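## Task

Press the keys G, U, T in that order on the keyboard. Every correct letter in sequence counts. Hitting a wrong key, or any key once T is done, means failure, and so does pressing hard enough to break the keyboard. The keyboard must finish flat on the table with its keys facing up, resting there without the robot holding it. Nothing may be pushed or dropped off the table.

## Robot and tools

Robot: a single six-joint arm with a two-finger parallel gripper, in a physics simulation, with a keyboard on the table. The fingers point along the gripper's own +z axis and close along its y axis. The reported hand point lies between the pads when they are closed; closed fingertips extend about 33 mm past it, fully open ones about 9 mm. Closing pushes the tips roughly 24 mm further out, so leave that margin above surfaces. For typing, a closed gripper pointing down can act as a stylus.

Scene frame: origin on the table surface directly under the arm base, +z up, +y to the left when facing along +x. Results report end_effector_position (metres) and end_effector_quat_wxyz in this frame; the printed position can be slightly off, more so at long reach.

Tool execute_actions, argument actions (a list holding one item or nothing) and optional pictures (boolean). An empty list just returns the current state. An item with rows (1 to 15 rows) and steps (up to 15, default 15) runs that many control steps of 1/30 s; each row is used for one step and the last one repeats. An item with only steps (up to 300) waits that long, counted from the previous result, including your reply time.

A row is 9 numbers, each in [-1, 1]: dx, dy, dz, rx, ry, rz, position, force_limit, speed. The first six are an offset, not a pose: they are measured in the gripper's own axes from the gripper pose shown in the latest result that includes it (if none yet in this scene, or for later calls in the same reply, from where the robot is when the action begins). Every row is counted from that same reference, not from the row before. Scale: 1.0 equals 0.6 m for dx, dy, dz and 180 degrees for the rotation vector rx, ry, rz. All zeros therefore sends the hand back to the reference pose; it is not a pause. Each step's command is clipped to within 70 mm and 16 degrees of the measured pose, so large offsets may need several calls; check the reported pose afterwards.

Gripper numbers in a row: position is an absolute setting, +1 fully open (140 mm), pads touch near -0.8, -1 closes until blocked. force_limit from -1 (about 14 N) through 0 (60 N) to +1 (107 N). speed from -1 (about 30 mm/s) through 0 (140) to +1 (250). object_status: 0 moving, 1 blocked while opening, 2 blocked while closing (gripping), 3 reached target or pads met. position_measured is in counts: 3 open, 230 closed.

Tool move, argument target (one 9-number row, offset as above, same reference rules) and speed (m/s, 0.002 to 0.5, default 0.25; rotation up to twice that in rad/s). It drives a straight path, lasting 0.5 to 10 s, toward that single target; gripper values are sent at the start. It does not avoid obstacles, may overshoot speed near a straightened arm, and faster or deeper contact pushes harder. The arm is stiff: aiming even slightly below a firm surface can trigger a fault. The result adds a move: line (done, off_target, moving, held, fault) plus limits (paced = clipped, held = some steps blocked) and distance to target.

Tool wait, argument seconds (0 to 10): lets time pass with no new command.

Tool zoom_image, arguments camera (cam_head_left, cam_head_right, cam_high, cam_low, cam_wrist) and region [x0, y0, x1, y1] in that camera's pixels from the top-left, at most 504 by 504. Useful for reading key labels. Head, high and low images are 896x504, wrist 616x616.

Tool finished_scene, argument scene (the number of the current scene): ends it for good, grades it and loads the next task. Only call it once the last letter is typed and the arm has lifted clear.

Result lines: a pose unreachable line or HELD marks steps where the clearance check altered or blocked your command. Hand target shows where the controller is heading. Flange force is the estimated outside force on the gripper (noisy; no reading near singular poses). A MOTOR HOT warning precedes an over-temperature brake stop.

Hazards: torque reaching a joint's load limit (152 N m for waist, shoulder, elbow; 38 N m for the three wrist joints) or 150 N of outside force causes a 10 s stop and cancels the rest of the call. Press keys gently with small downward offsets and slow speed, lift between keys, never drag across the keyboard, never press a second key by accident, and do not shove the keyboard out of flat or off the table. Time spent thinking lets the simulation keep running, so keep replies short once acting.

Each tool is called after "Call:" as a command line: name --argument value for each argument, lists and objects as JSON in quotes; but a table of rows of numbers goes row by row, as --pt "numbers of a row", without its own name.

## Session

Call:
execute_actions --actions '[]'

Scene clock: 0.00 s of 4023.00 s.
end_effector_position=(+0.8588, -0.2347, +0.2911) position_measured=230 object_status=3 end_effector_quat_wxyz=(+0.344, +0.041, +0.784, +0.515)
Joint positions: [-0.576  1.15   1.465 -1.295 -1.618 -1.332]
Joint velocities: [-0.001 -0.001 -0.     0.     0.    -0.   ]
Flange force (N, the push that the arm receives, along the gripper's own x y z axes): no reading
Hand target: +0.859, -0.235, +0.291; +0.344, +0.041, +0.784, +0.515
camera_calibration (this result's frames):
cam_wrist: T_world_to_cam=[[-0.0930927, 0.395307, 0.91382, -0.0841521], [0.530301, -0.757107, 0.381537, -0.742373], [0.842683, 0.520118, -0.13915, -0.371031], [0, 0, 0, 1]] pos_world=[0.698509, -0.335809, 0.308514]

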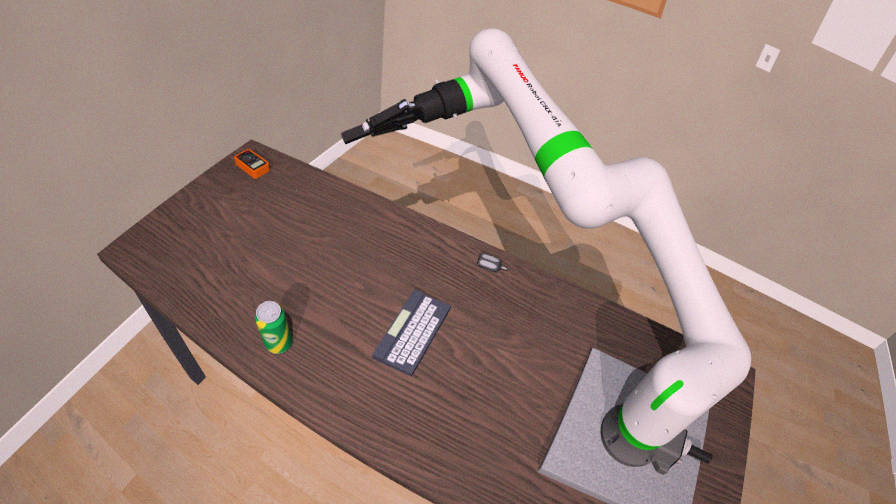

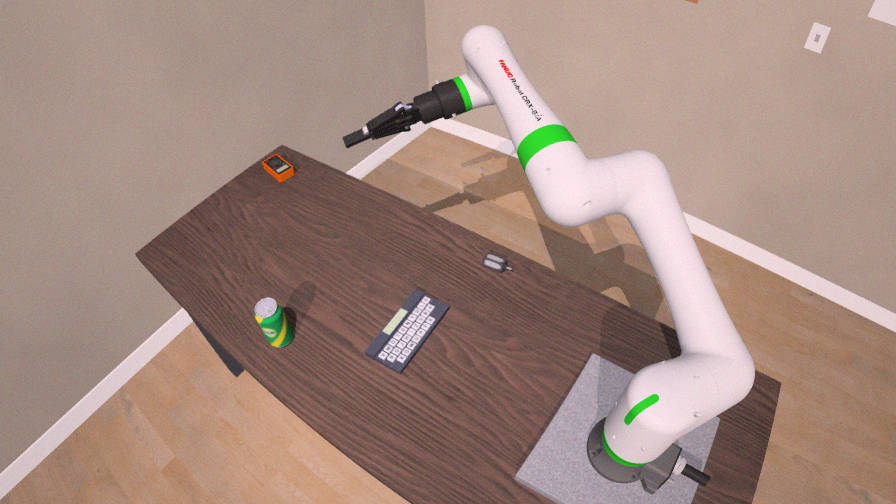

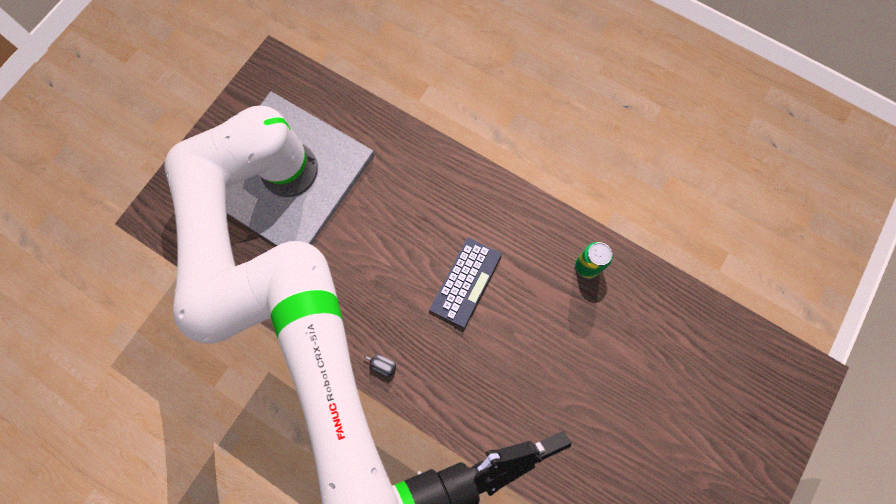

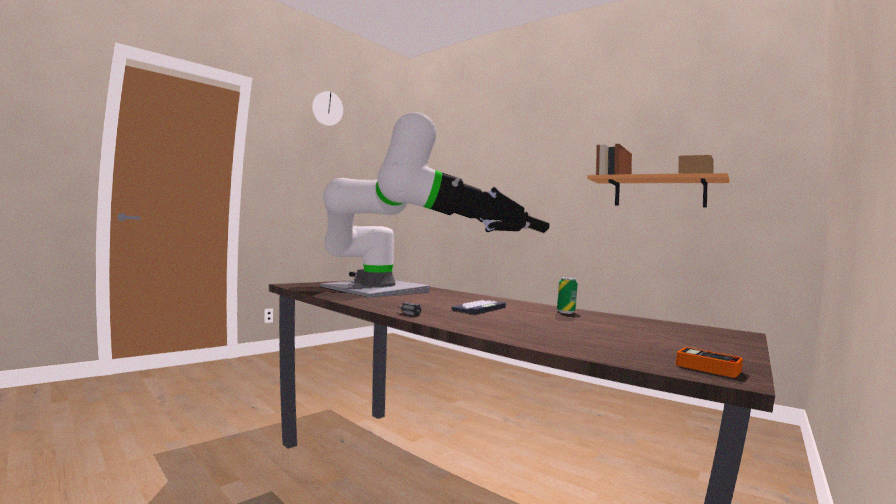

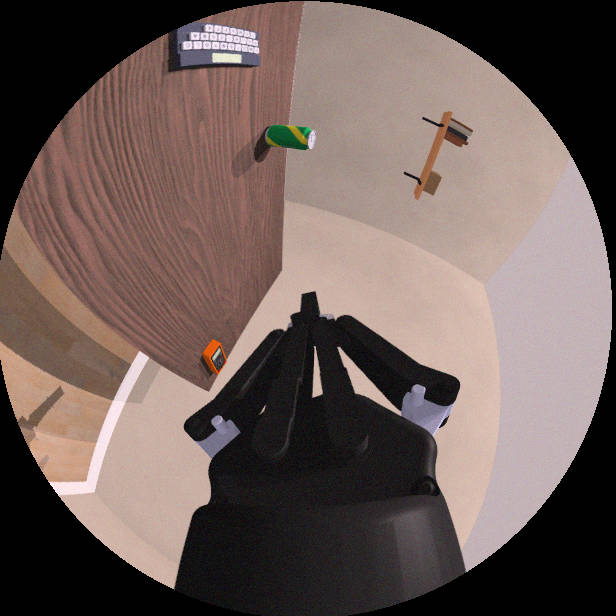

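Call:
zoom_image --camera "cam_high" --region '[410, 230, 520, 340]'

Call:
zoom_image --camera "cam_head_left" --region '[360, 280, 460, 380]'

Call:
zoom_image --camera "cam_wrist" --region '[260, 270, 360, 350]'

Region (410, 230, 520, 340) of cam_high's 896x504 image, scaled by 4.582, with more detail than that image has.

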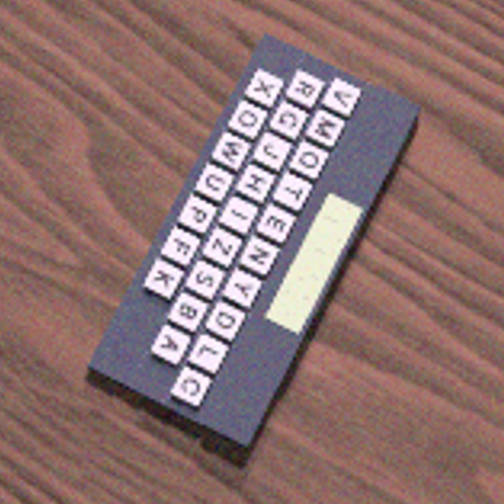

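Region (360, 280, 460, 380) of cam_head_left's 896x504 image, scaled by 5.040, with more detail than that image has.

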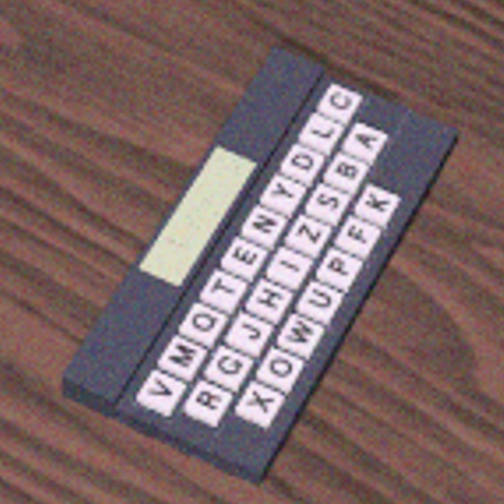

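Region (260, 270, 360, 350) of cam_wrist's 616x616 image, scaled by 5.040, with more detail than that image has; it fills the top 403 rows of this view, and the rest is white.

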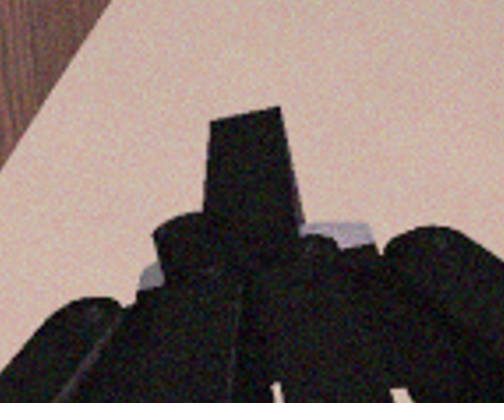

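Call:
move --target '[0.79685, 0.09487, 0.11945, 0.0787, 0.2339, -0.1779, -1, 0, 0]' --speed 0.3

Call:
zoom_image --camera "cam_wrist" --region '[220, 210, 360, 330]'

Call:
zoom_image --camera "cam_head_left" --region '[360, 280, 460, 380]'

Call:
zoom_image --camera "cam_low" --region '[440, 260, 530, 320]'

Scene clock: 31.73 s of 4023.00 s.
end_effector_position=(+0.5217, +0.0493, +0.0858) position_measured=233 object_status=3 end_effector_quat_wxyz=(+0.162, -0.314, +0.890, +0.288)
Joint positions: [-0.077  0.32  -0.048 -0.669 -1.241 -0.55 ]
Joint velocities: [ 0.001  0.    -0.001 -0.001 -0.    -0.   ]
Flange force (N, the push that the arm receives, along the gripper's own x y z axes): [-4.9 -8.1 1.6]
Hand target: +0.522, +0.049, +0.086; +0.162, -0.314, +0.890, +0.288
Off the commanded pose: 0.002 m, 0 deg.
After step 90, 26.63 s passed at rest.
move: done
camera_calibration (this result's frames):
cam_wrist: T_world_to_cam=[[-0.469378, 0.747306, 0.470338, 0.176869], [0.764715, 0.0777217, 0.639664, -0.455887], [0.441469, 0.659919, -0.607957, -0.020547], [0, 0, 0, 1]] pos_world=[0.440713, -0.083184, 0.195934]

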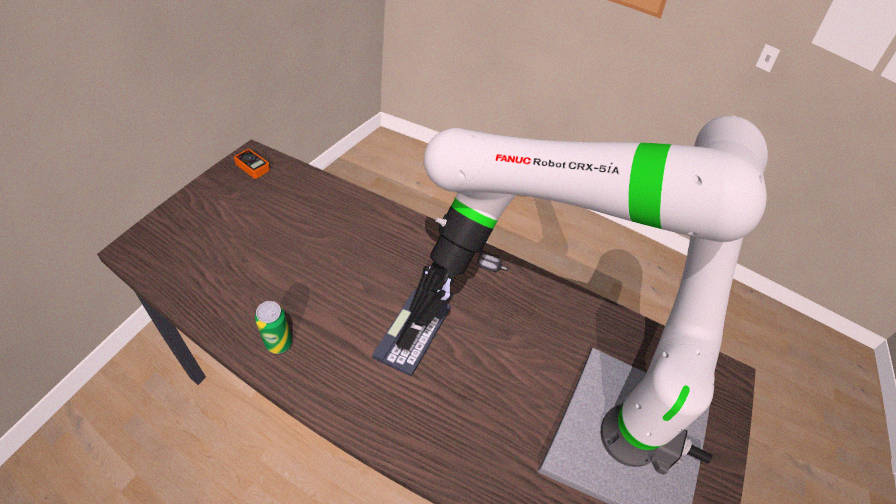

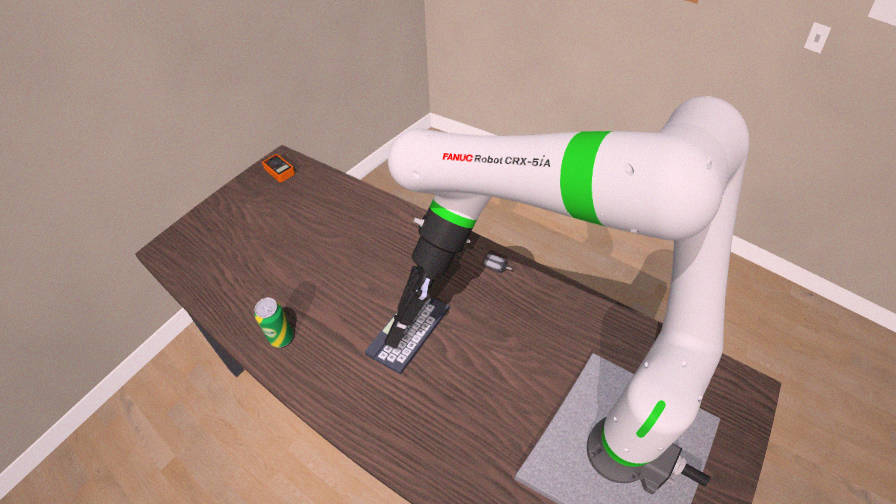

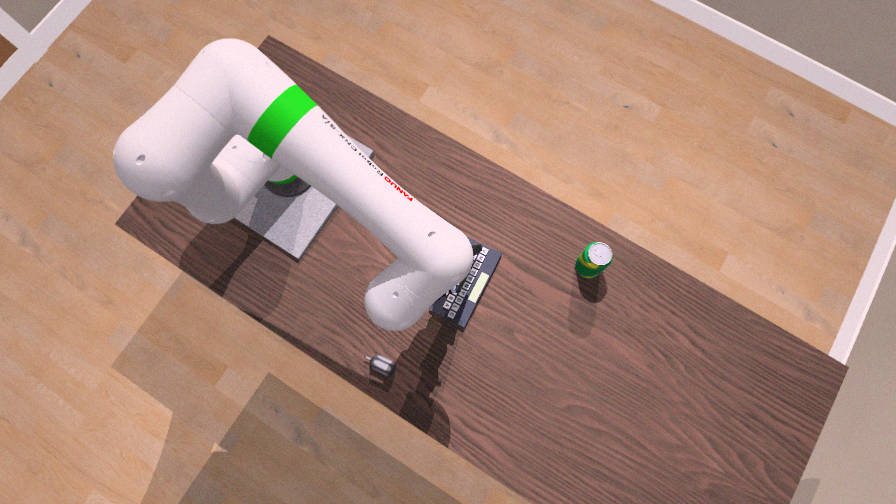

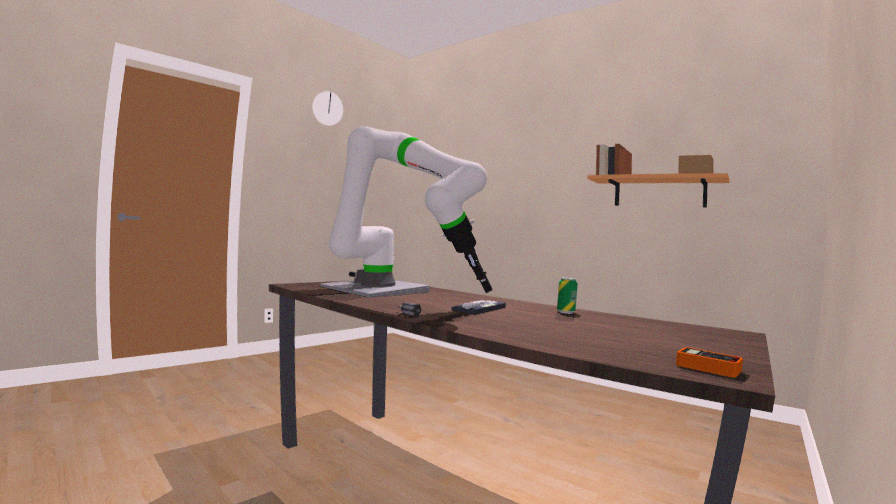

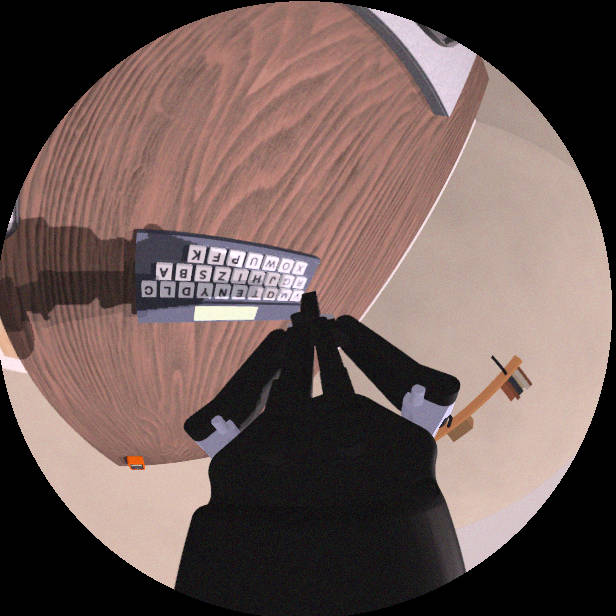

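Region (220, 210, 360, 330) of cam_wrist's 616x616 image, scaled by 3.600, with more detail than that image has; it fills the top 432 rows of this view, and the rest is white.

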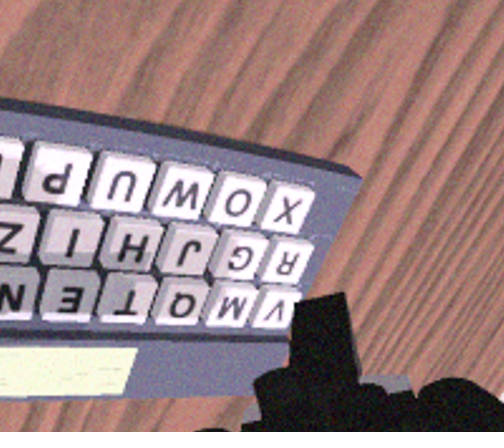

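Region (360, 280, 460, 380) of cam_head_left's 896x504 image, scaled by 5.040, with more detail than that image has.

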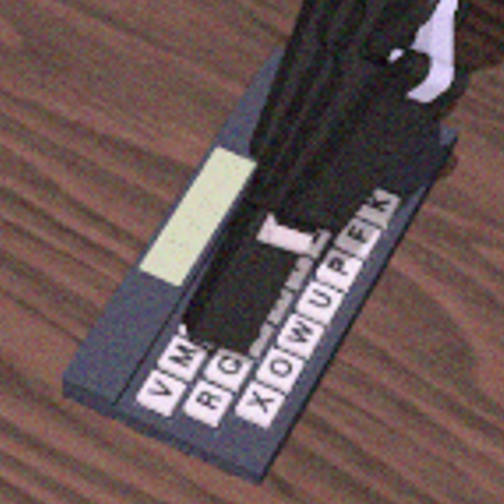

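Region (440, 260, 530, 320) of cam_low's 896x504 image, scaled by 5.600, with more detail than that image has.

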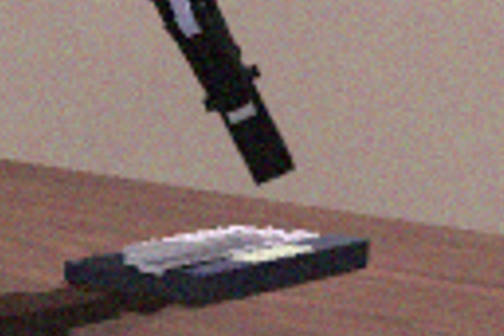

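Call:
move --target '[0.01496, -0.02421, 0.02862, 0, 0, 0, -1, 0, 0]' --speed 0.06

Call:
zoom_image --camera "cam_wrist" --region '[250, 250, 350, 330]'

Call:
zoom_image --camera "cam_head_left" --region '[365, 300, 445, 380]'

Call:
zoom_image --camera "cam_low" --region '[455, 275, 515, 315]'

Scene clock: 42.70 s of 4023.00 s.
end_effector_position=(+0.5263, +0.0464, +0.0622) position_measured=233 object_status=3 end_effector_quat_wxyz=(+0.162, -0.314, +0.890, +0.288)
Joint positions: [-0.085  0.363 -0.05  -0.678 -1.21  -0.513]
Joint velocities: [ 0.     0.     0.    -0.     0.001 -0.   ]
Flange force (N, the push that the arm receives, along the gripper's own x y z axes): [-4.1 -7.4 0.6]
Hand target: +0.526, +0.046, +0.062; +0.162, -0.314, +0.890, +0.288
Off the commanded pose: 0.000 m, 0 deg.
After step 90, 7.23 s passed at rest.
move: done
camera_calibration (this result's frames):
cam_wrist: T_world_to_cam=[[-0.469317, 0.747327, 0.470366, 0.192273], [0.76474, 0.0776626, 0.639642, -0.444056], [0.441491, 0.659903, -0.607959, -0.0350125], [0, 0, 0, 1]] pos_world=[0.445282, -0.0860996, 0.172312]

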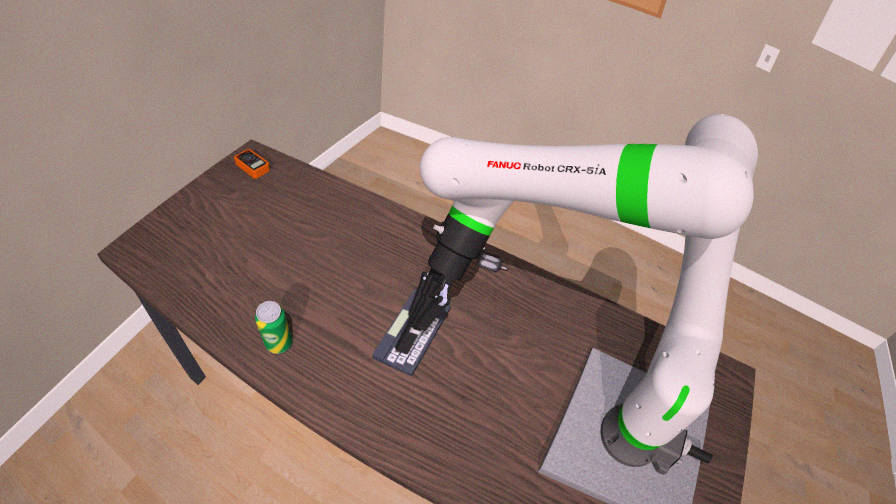

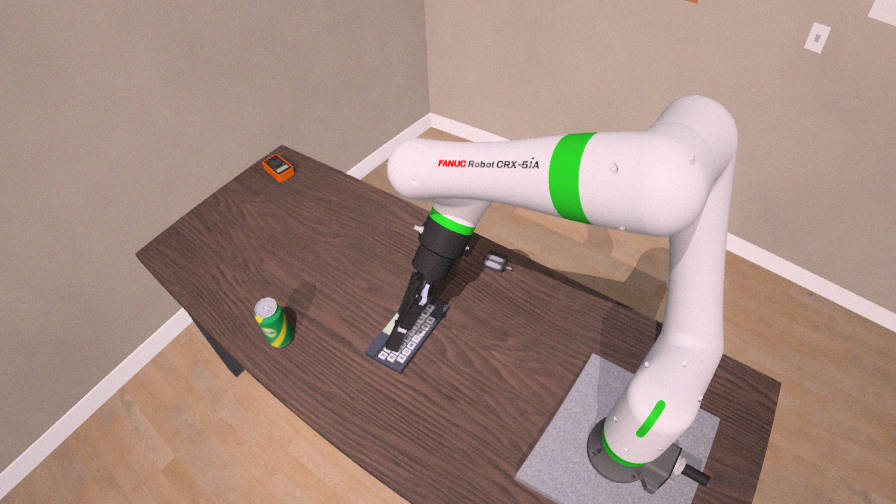

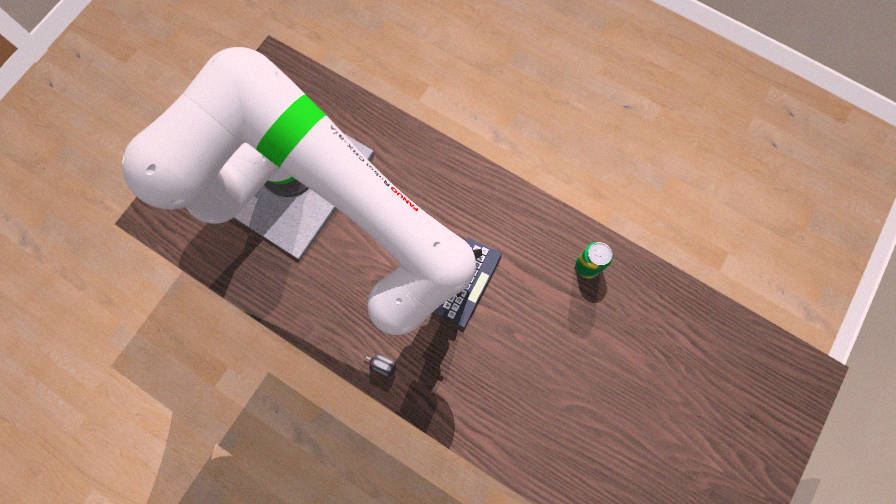

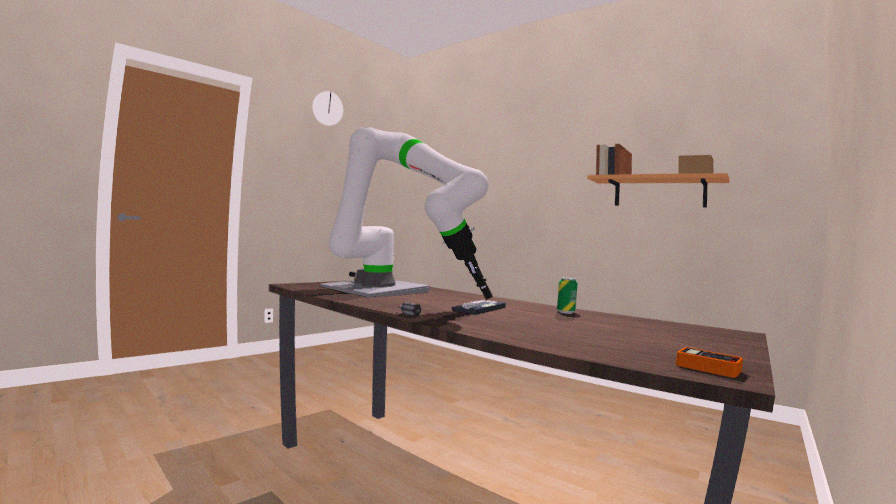

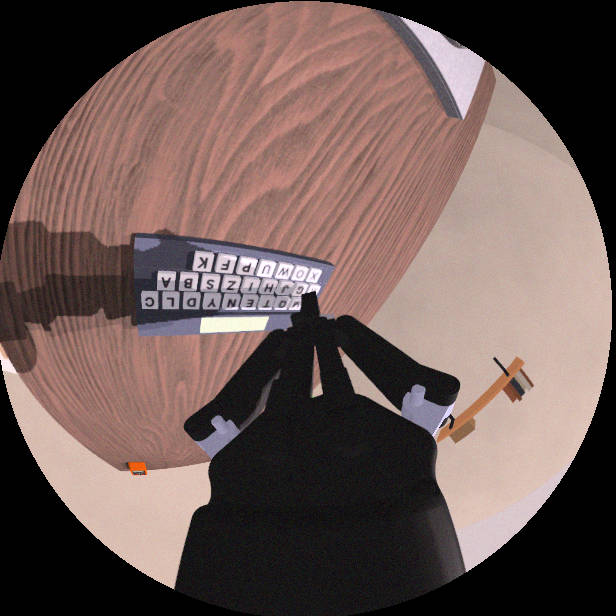

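Region (250, 250, 350, 330) of cam_wrist's 616x616 image, scaled by 5.040, with more detail than that image has; it fills the top 403 rows of this view, and the rest is white.

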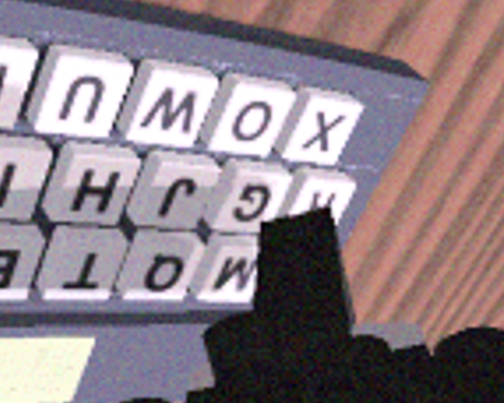

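Region (365, 300, 445, 380) of cam_head_left's 896x504 image, scaled by 6.300, with more detail than that image has.

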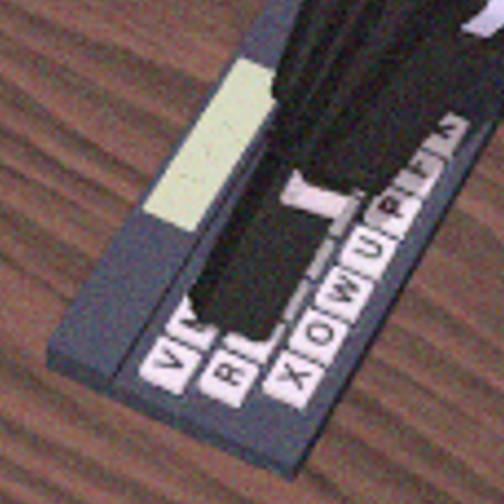

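Region (455, 275, 515, 315) of cam_low's 896x504 image, scaled by 8.400, with more detail than that image has.

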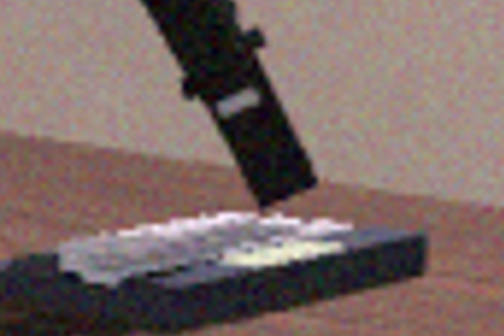

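Call:
execute_actions --actions '[]'

Scene clock: 48.57 s of 4023.00 s.
end_effector_position=(+0.5263, +0.0464, +0.0622) position_measured=233 object_status=3 end_effector_quat_wxyz=(+0.162, -0.314, +0.890, +0.288)
Joint positions: [-0.085  0.363 -0.05  -0.678 -1.21  -0.513]
Joint velocities: [ 0.001  0.    -0.    -0.001 -0.     0.001]
Flange force (N, the push that the arm receives, along the gripper's own x y z axes): [-3.4 -7.7 -0.1]
Hand target: +0.526, +0.046, +0.062; +0.162, -0.314, +0.890, +0.288
Off the commanded pose: 0.000 m, 0 deg.
Steps of this call (steps 1 to 90: nothing new was sent; then 2.87 s passed at rest). Readings (end_effector_position | what the end effector reports):
1: (+0.5263, +0.0464, +0.0622) | position_measured=233 object_status=3
2: (+0.5263, +0.0464, +0.0622) | position_measured=233 object_status=3
4: (+0.5263, +0.0464, +0.0622) | position_measured=233 object_status=3
8: (+0.5263, +0.0464, +0.0622) | position_measured=233 object_status=3
90: the state above
camera_calibration (this result's frames):
cam_wrist: T_world_to_cam=[[-0.469337, 0.747333, 0.470335, 0.192307], [0.764704, 0.0776595, 0.639685, -0.444081], [0.441532, 0.659895, -0.607937, -0.0350409], [0, 0, 0, 1]] pos_world=[0.445319, -0.0861068, 0.172321]

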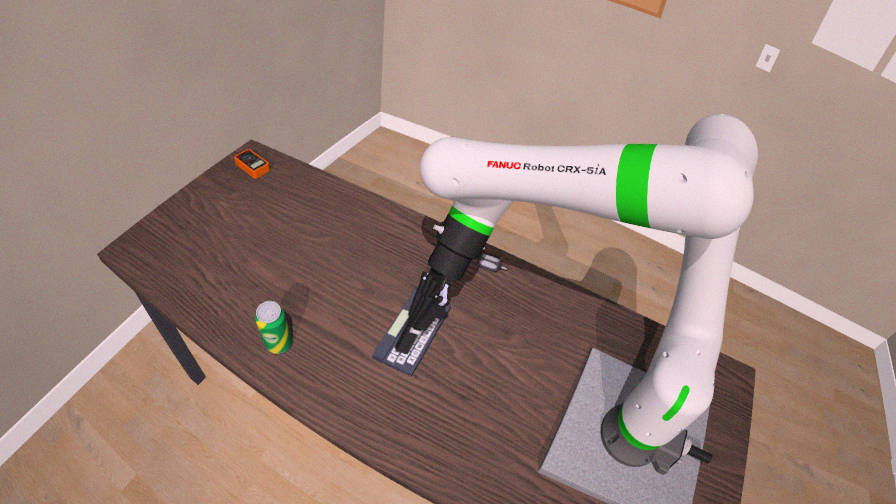

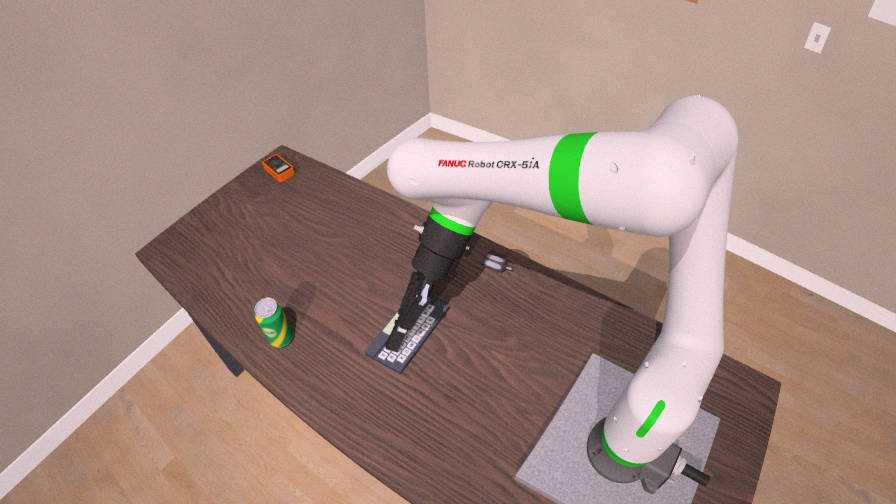

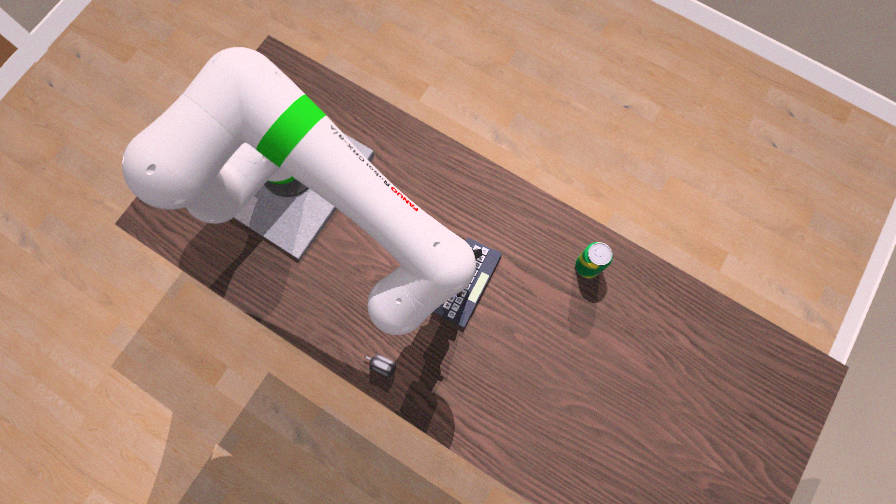

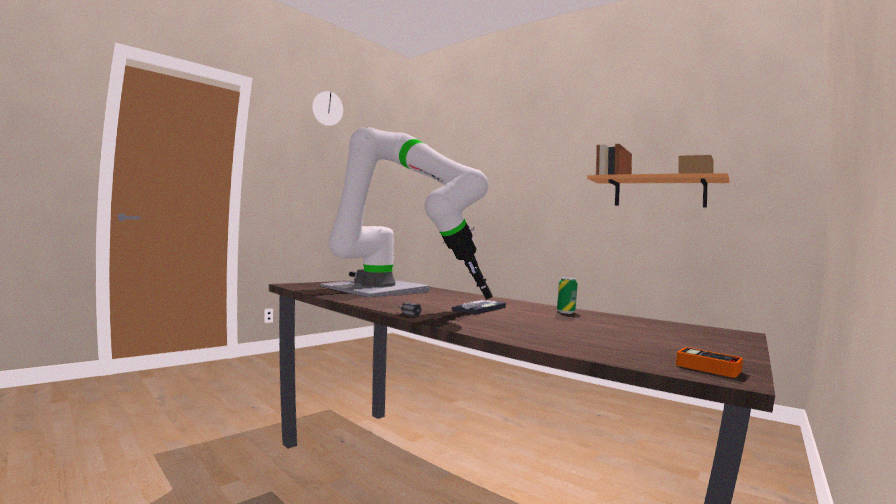

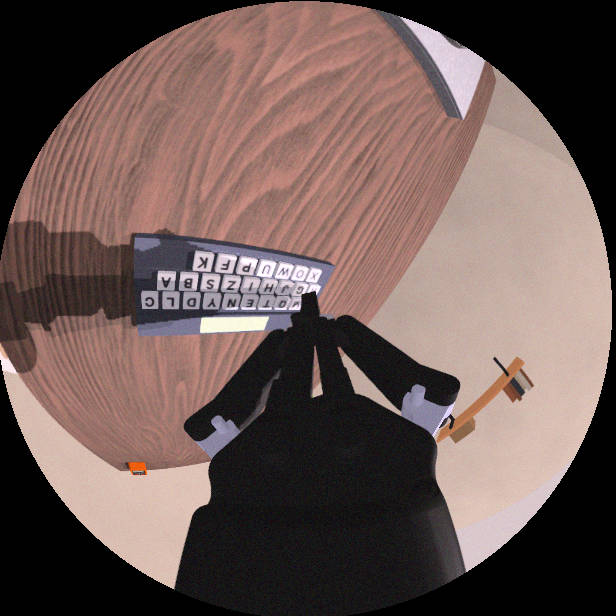

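Call:
execute_actions --actions '[{"rows": [[0.00039,-0.00034,0.00065,0,0,0,-1,0,0],[0.00078,-0.00068,0.0013,0,0,0,-1,0,0],[0.00117,-0.00102,0.00195,0,0,0,-1,0,0],[0.00156,-0.00137,0.00261,0,0,0,-1,0,0],[0.00196,-0.00171,0.00326,0,0,0,-1,0,0],[0.00235,-0.00205,0.00391,0,0,0,-1,0,0],[0.00274,-0.00239,0.00456,0,0,0,-1,0,0],[0.00313,-0.00273,0.00521,0,0,0,-1,0,0],[0.00352,-0.00307,0.00586,0,0,0,-1,0,0],[0.00391,-0.00342,0.00652,0,0,0,-1,0,0]], "steps": 15}]'

Call:
zoom_image --camera "cam_wrist" --region '[250, 250, 350, 330]'

Scene clock: 51.43 s of 4023.00 s.
end_effector_position=(+0.5263, +0.0464, +0.0572) position_measured=233 object_status=3 end_effector_quat_wxyz=(+0.162, -0.314, +0.890, +0.288)
Joint positions: [-0.086  0.37  -0.053 -0.681 -1.202 -0.506]
Joint velocities: [-0.001  0.    -0.    -0.    -0.001 -0.003]
Flange force (N, the push that the arm receives, along the gripper's own x y z axes): [-3.2 -5.4 1.5]
Hand target: +0.526, +0.046, +0.057; +0.162, -0.314, +0.890, +0.288
Off the commanded pose: 0.000 m, 0 deg.
Steps of this call (steps 1 to 71: nothing new was sent; steps 72 to 86: all 15 steps of this action). Readings (end_effector_position | what the end effector reports):
72: (+0.5264, +0.0464, +0.0622) | position_measured=233 object_status=3
73: (+0.5265, +0.0463, +0.0619) | position_measured=233 object_status=3
75: (+0.5264, +0.0463, +0.0610) | position_measured=233 object_status=3
79: (+0.5263, +0.0464, +0.0589) | position_measured=233 object_status=3
86: the state above
camera_calibration (this result's frames):
cam_wrist: T_world_to_cam=[[-0.469334, 0.74734, 0.470328, 0.194661], [0.764693, 0.0776448, 0.6397, -0.440891], [0.441555, 0.659889, -0.607927, -0.0380887], [0, 0, 0, 1]] pos_world=[0.445326, -0.086111, 0.167328]

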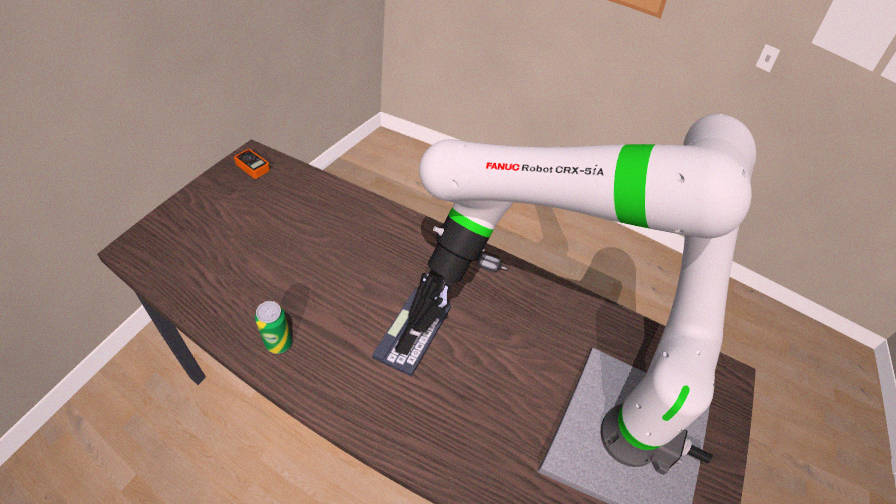

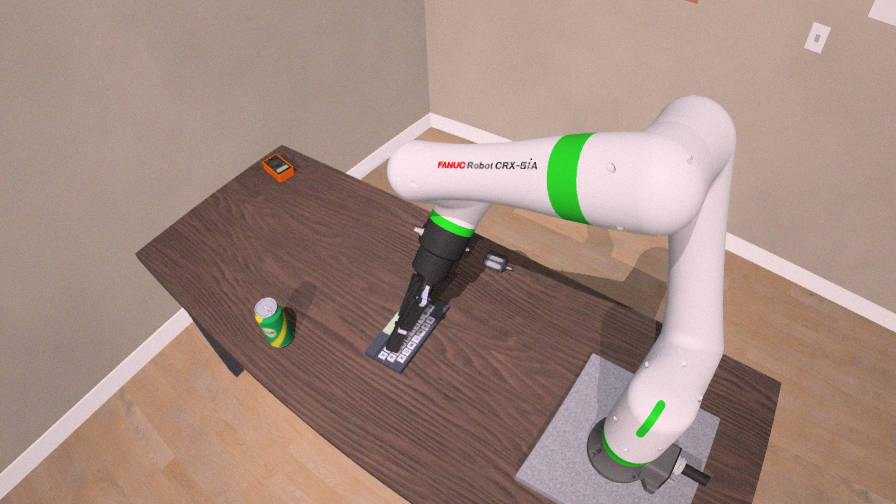

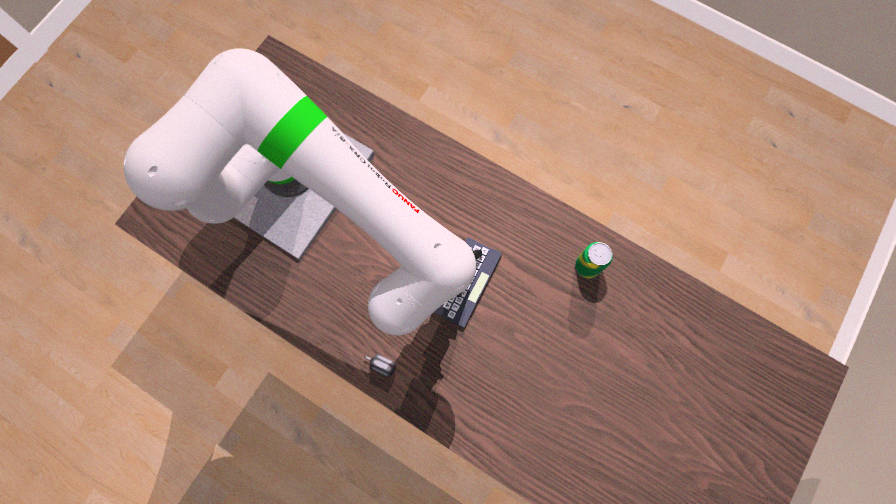

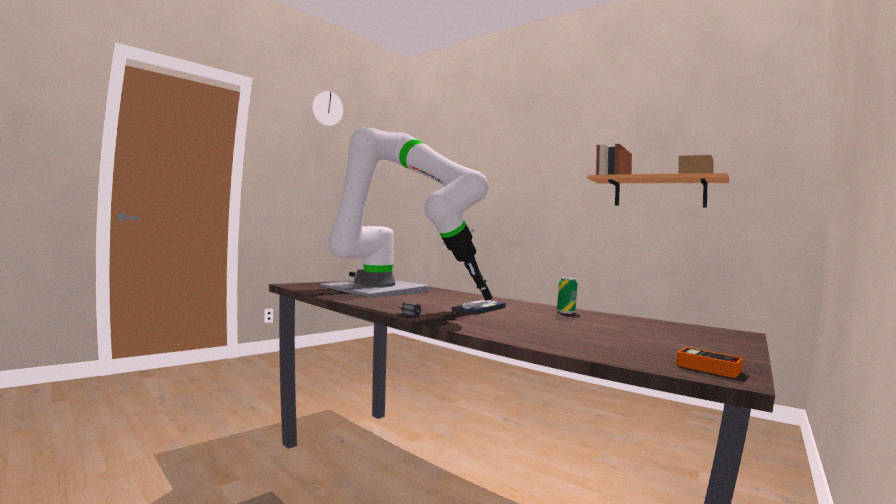

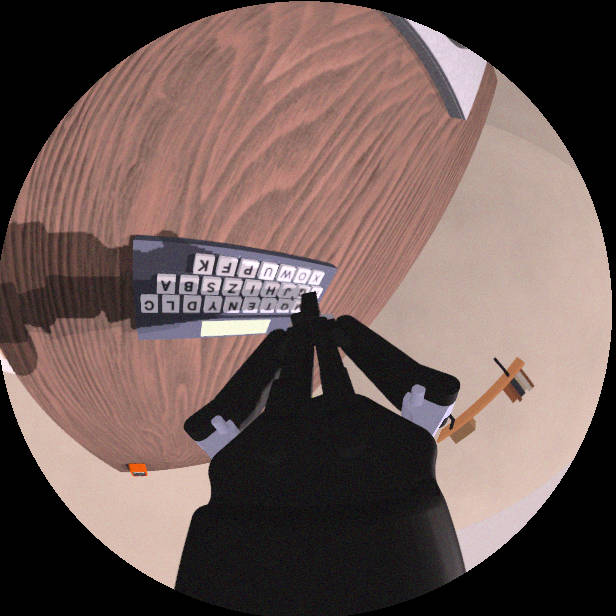

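Region (250, 250, 350, 330) of cam_wrist's 616x616 image, scaled by 5.040, with more detail than that image has; it fills the top 403 rows of this view, and the rest is white.

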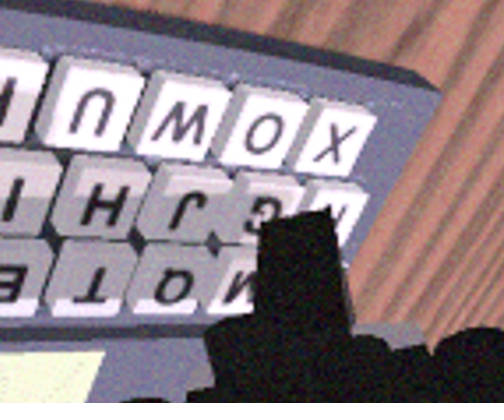

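Call:
execute_actions --actions '[{"rows": [[0.0002,-0.00017,0.00033,0,0,0,-1,0,0],[0.00039,-0.00034,0.00065,0,0,0,-1,0,0],[0.00059,-0.00051,0.00098,0,0,0,-1,0,0],[0.00078,-0.00068,0.0013,0,0,0,-1,0,0],[0.00098,-0.00085,0.00163,0,0,0,-1,0,0],[0.00117,-0.00102,0.00195,0,0,0,-1,0,0],[0.00137,-0.0012,0.00228,0,0,0,-1,0,0],[0.00156,-0.00137,0.00261,0,0,0,-1,0,0]], "steps": 13}]'

Call:
zoom_image --camera "cam_wrist" --region '[190, 250, 350, 345]'

Scene clock: 55.40 s of 4023.00 s.
end_effector_position=(+0.5263, +0.0464, +0.0552) position_measured=233 object_status=3 end_effector_quat_wxyz=(+0.162, -0.314, +0.890, +0.288)
Joint positions: [-0.087  0.373 -0.054 -0.682 -1.199 -0.503]
Joint velocities: [-0.001  0.    -0.    -0.001  0.     0.001]
Flange force (N, the push that the arm receives, along the gripper's own x y z axes): [-5.1 -7.4 1.3]
Hand target: +0.526, +0.046, +0.055; +0.162, -0.314, +0.890, +0.288
Off the commanded pose: 0.000 m, 0 deg.
Steps of this call (steps 1 to 90: nothing new was sent; then 0.53 s passed at rest; steps 91 to 103: all 13 steps of this action). Readings (end_effector_position | what the end effector reports):
91: (+0.5263, +0.0464, +0.0572) | position_measured=233 object_status=3
92: (+0.5263, +0.0464, +0.0570) | position_measured=233 object_status=3
94: (+0.5263, +0.0464, +0.0566) | position_measured=233 object_status=3
98: (+0.5263, +0.0464, +0.0556) | position_measured=233 object_status=3
103: the state above
camera_calibration (this result's frames):
cam_wrist: T_world_to_cam=[[-0.469333, 0.747343, 0.470325, 0.195603], [0.764687, 0.0776385, 0.639708, -0.439618], [0.441566, 0.659887, -0.607922, -0.0393096], [0, 0, 0, 1]] pos_world=[0.445331, -0.0861115, 0.165333]

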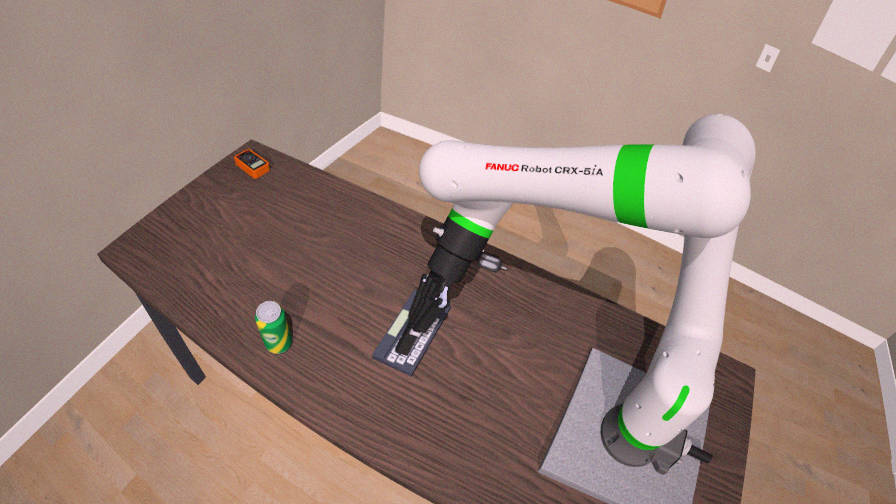

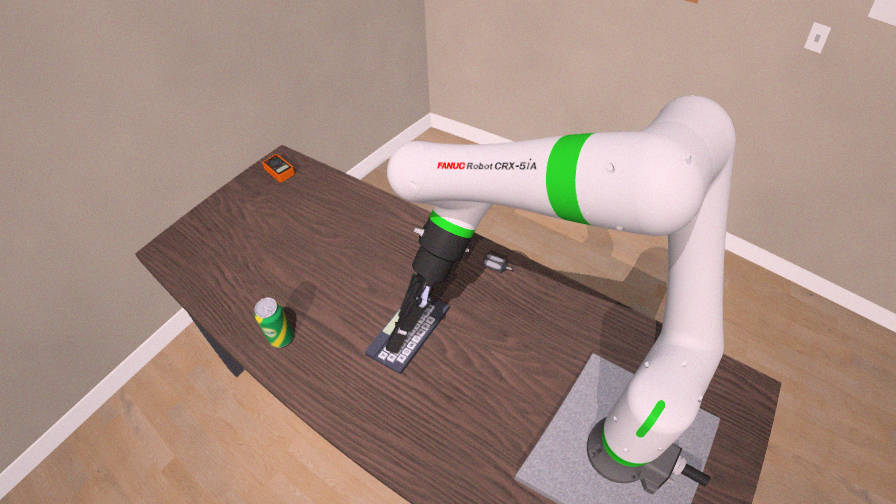

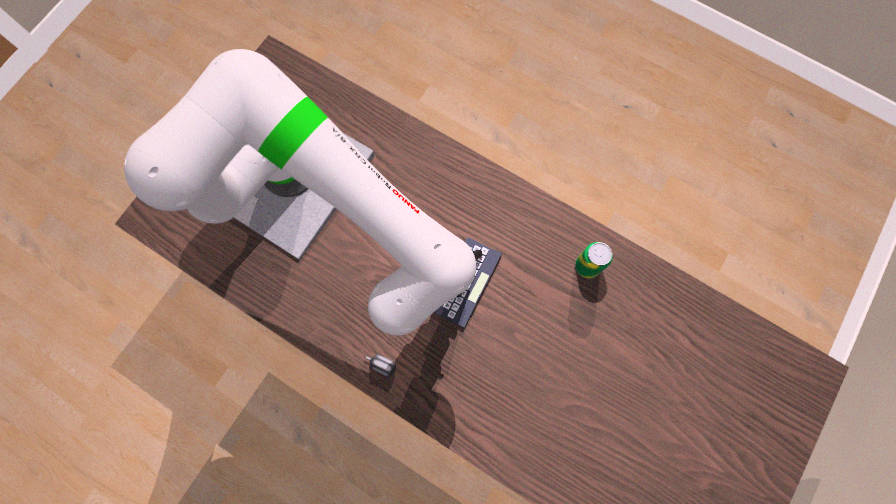

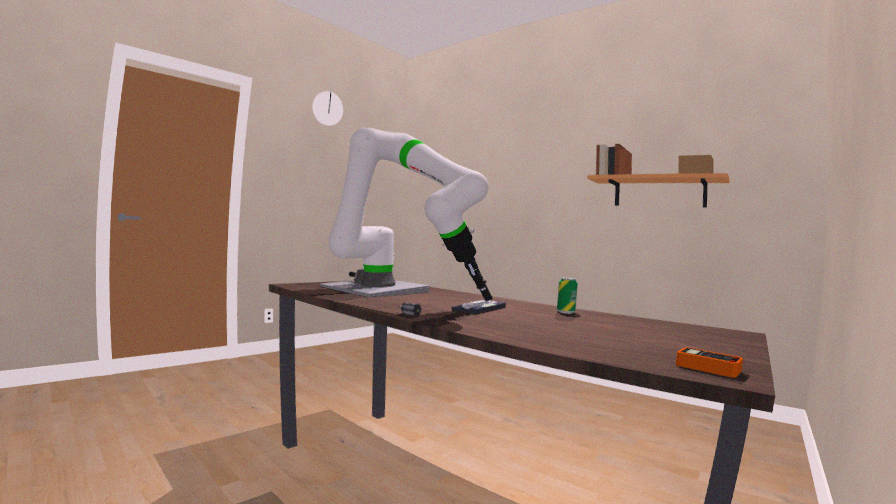

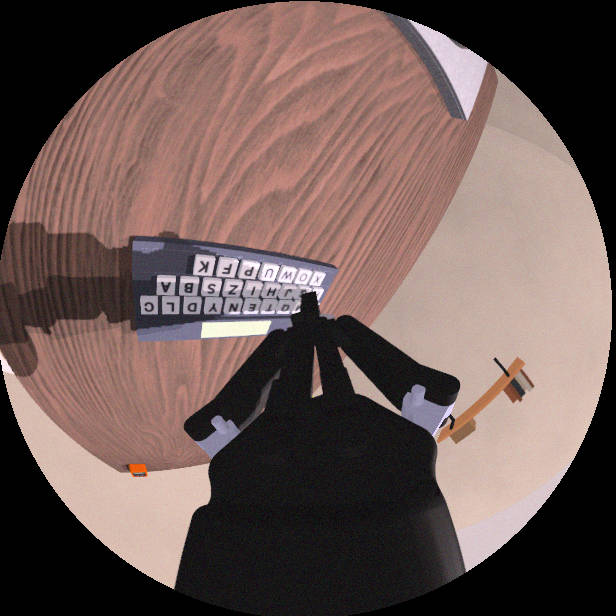

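Region (190, 250, 350, 345) of cam_wrist's 616x616 image, scaled by 3.150, with more detail than that image has; it fills the top 299 rows of this view, and the rest is white.

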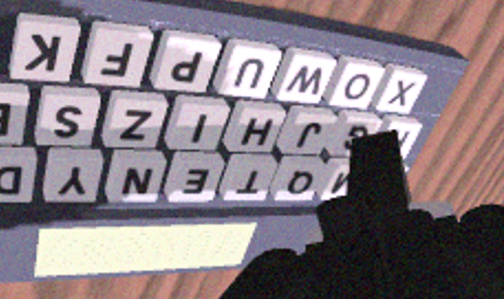

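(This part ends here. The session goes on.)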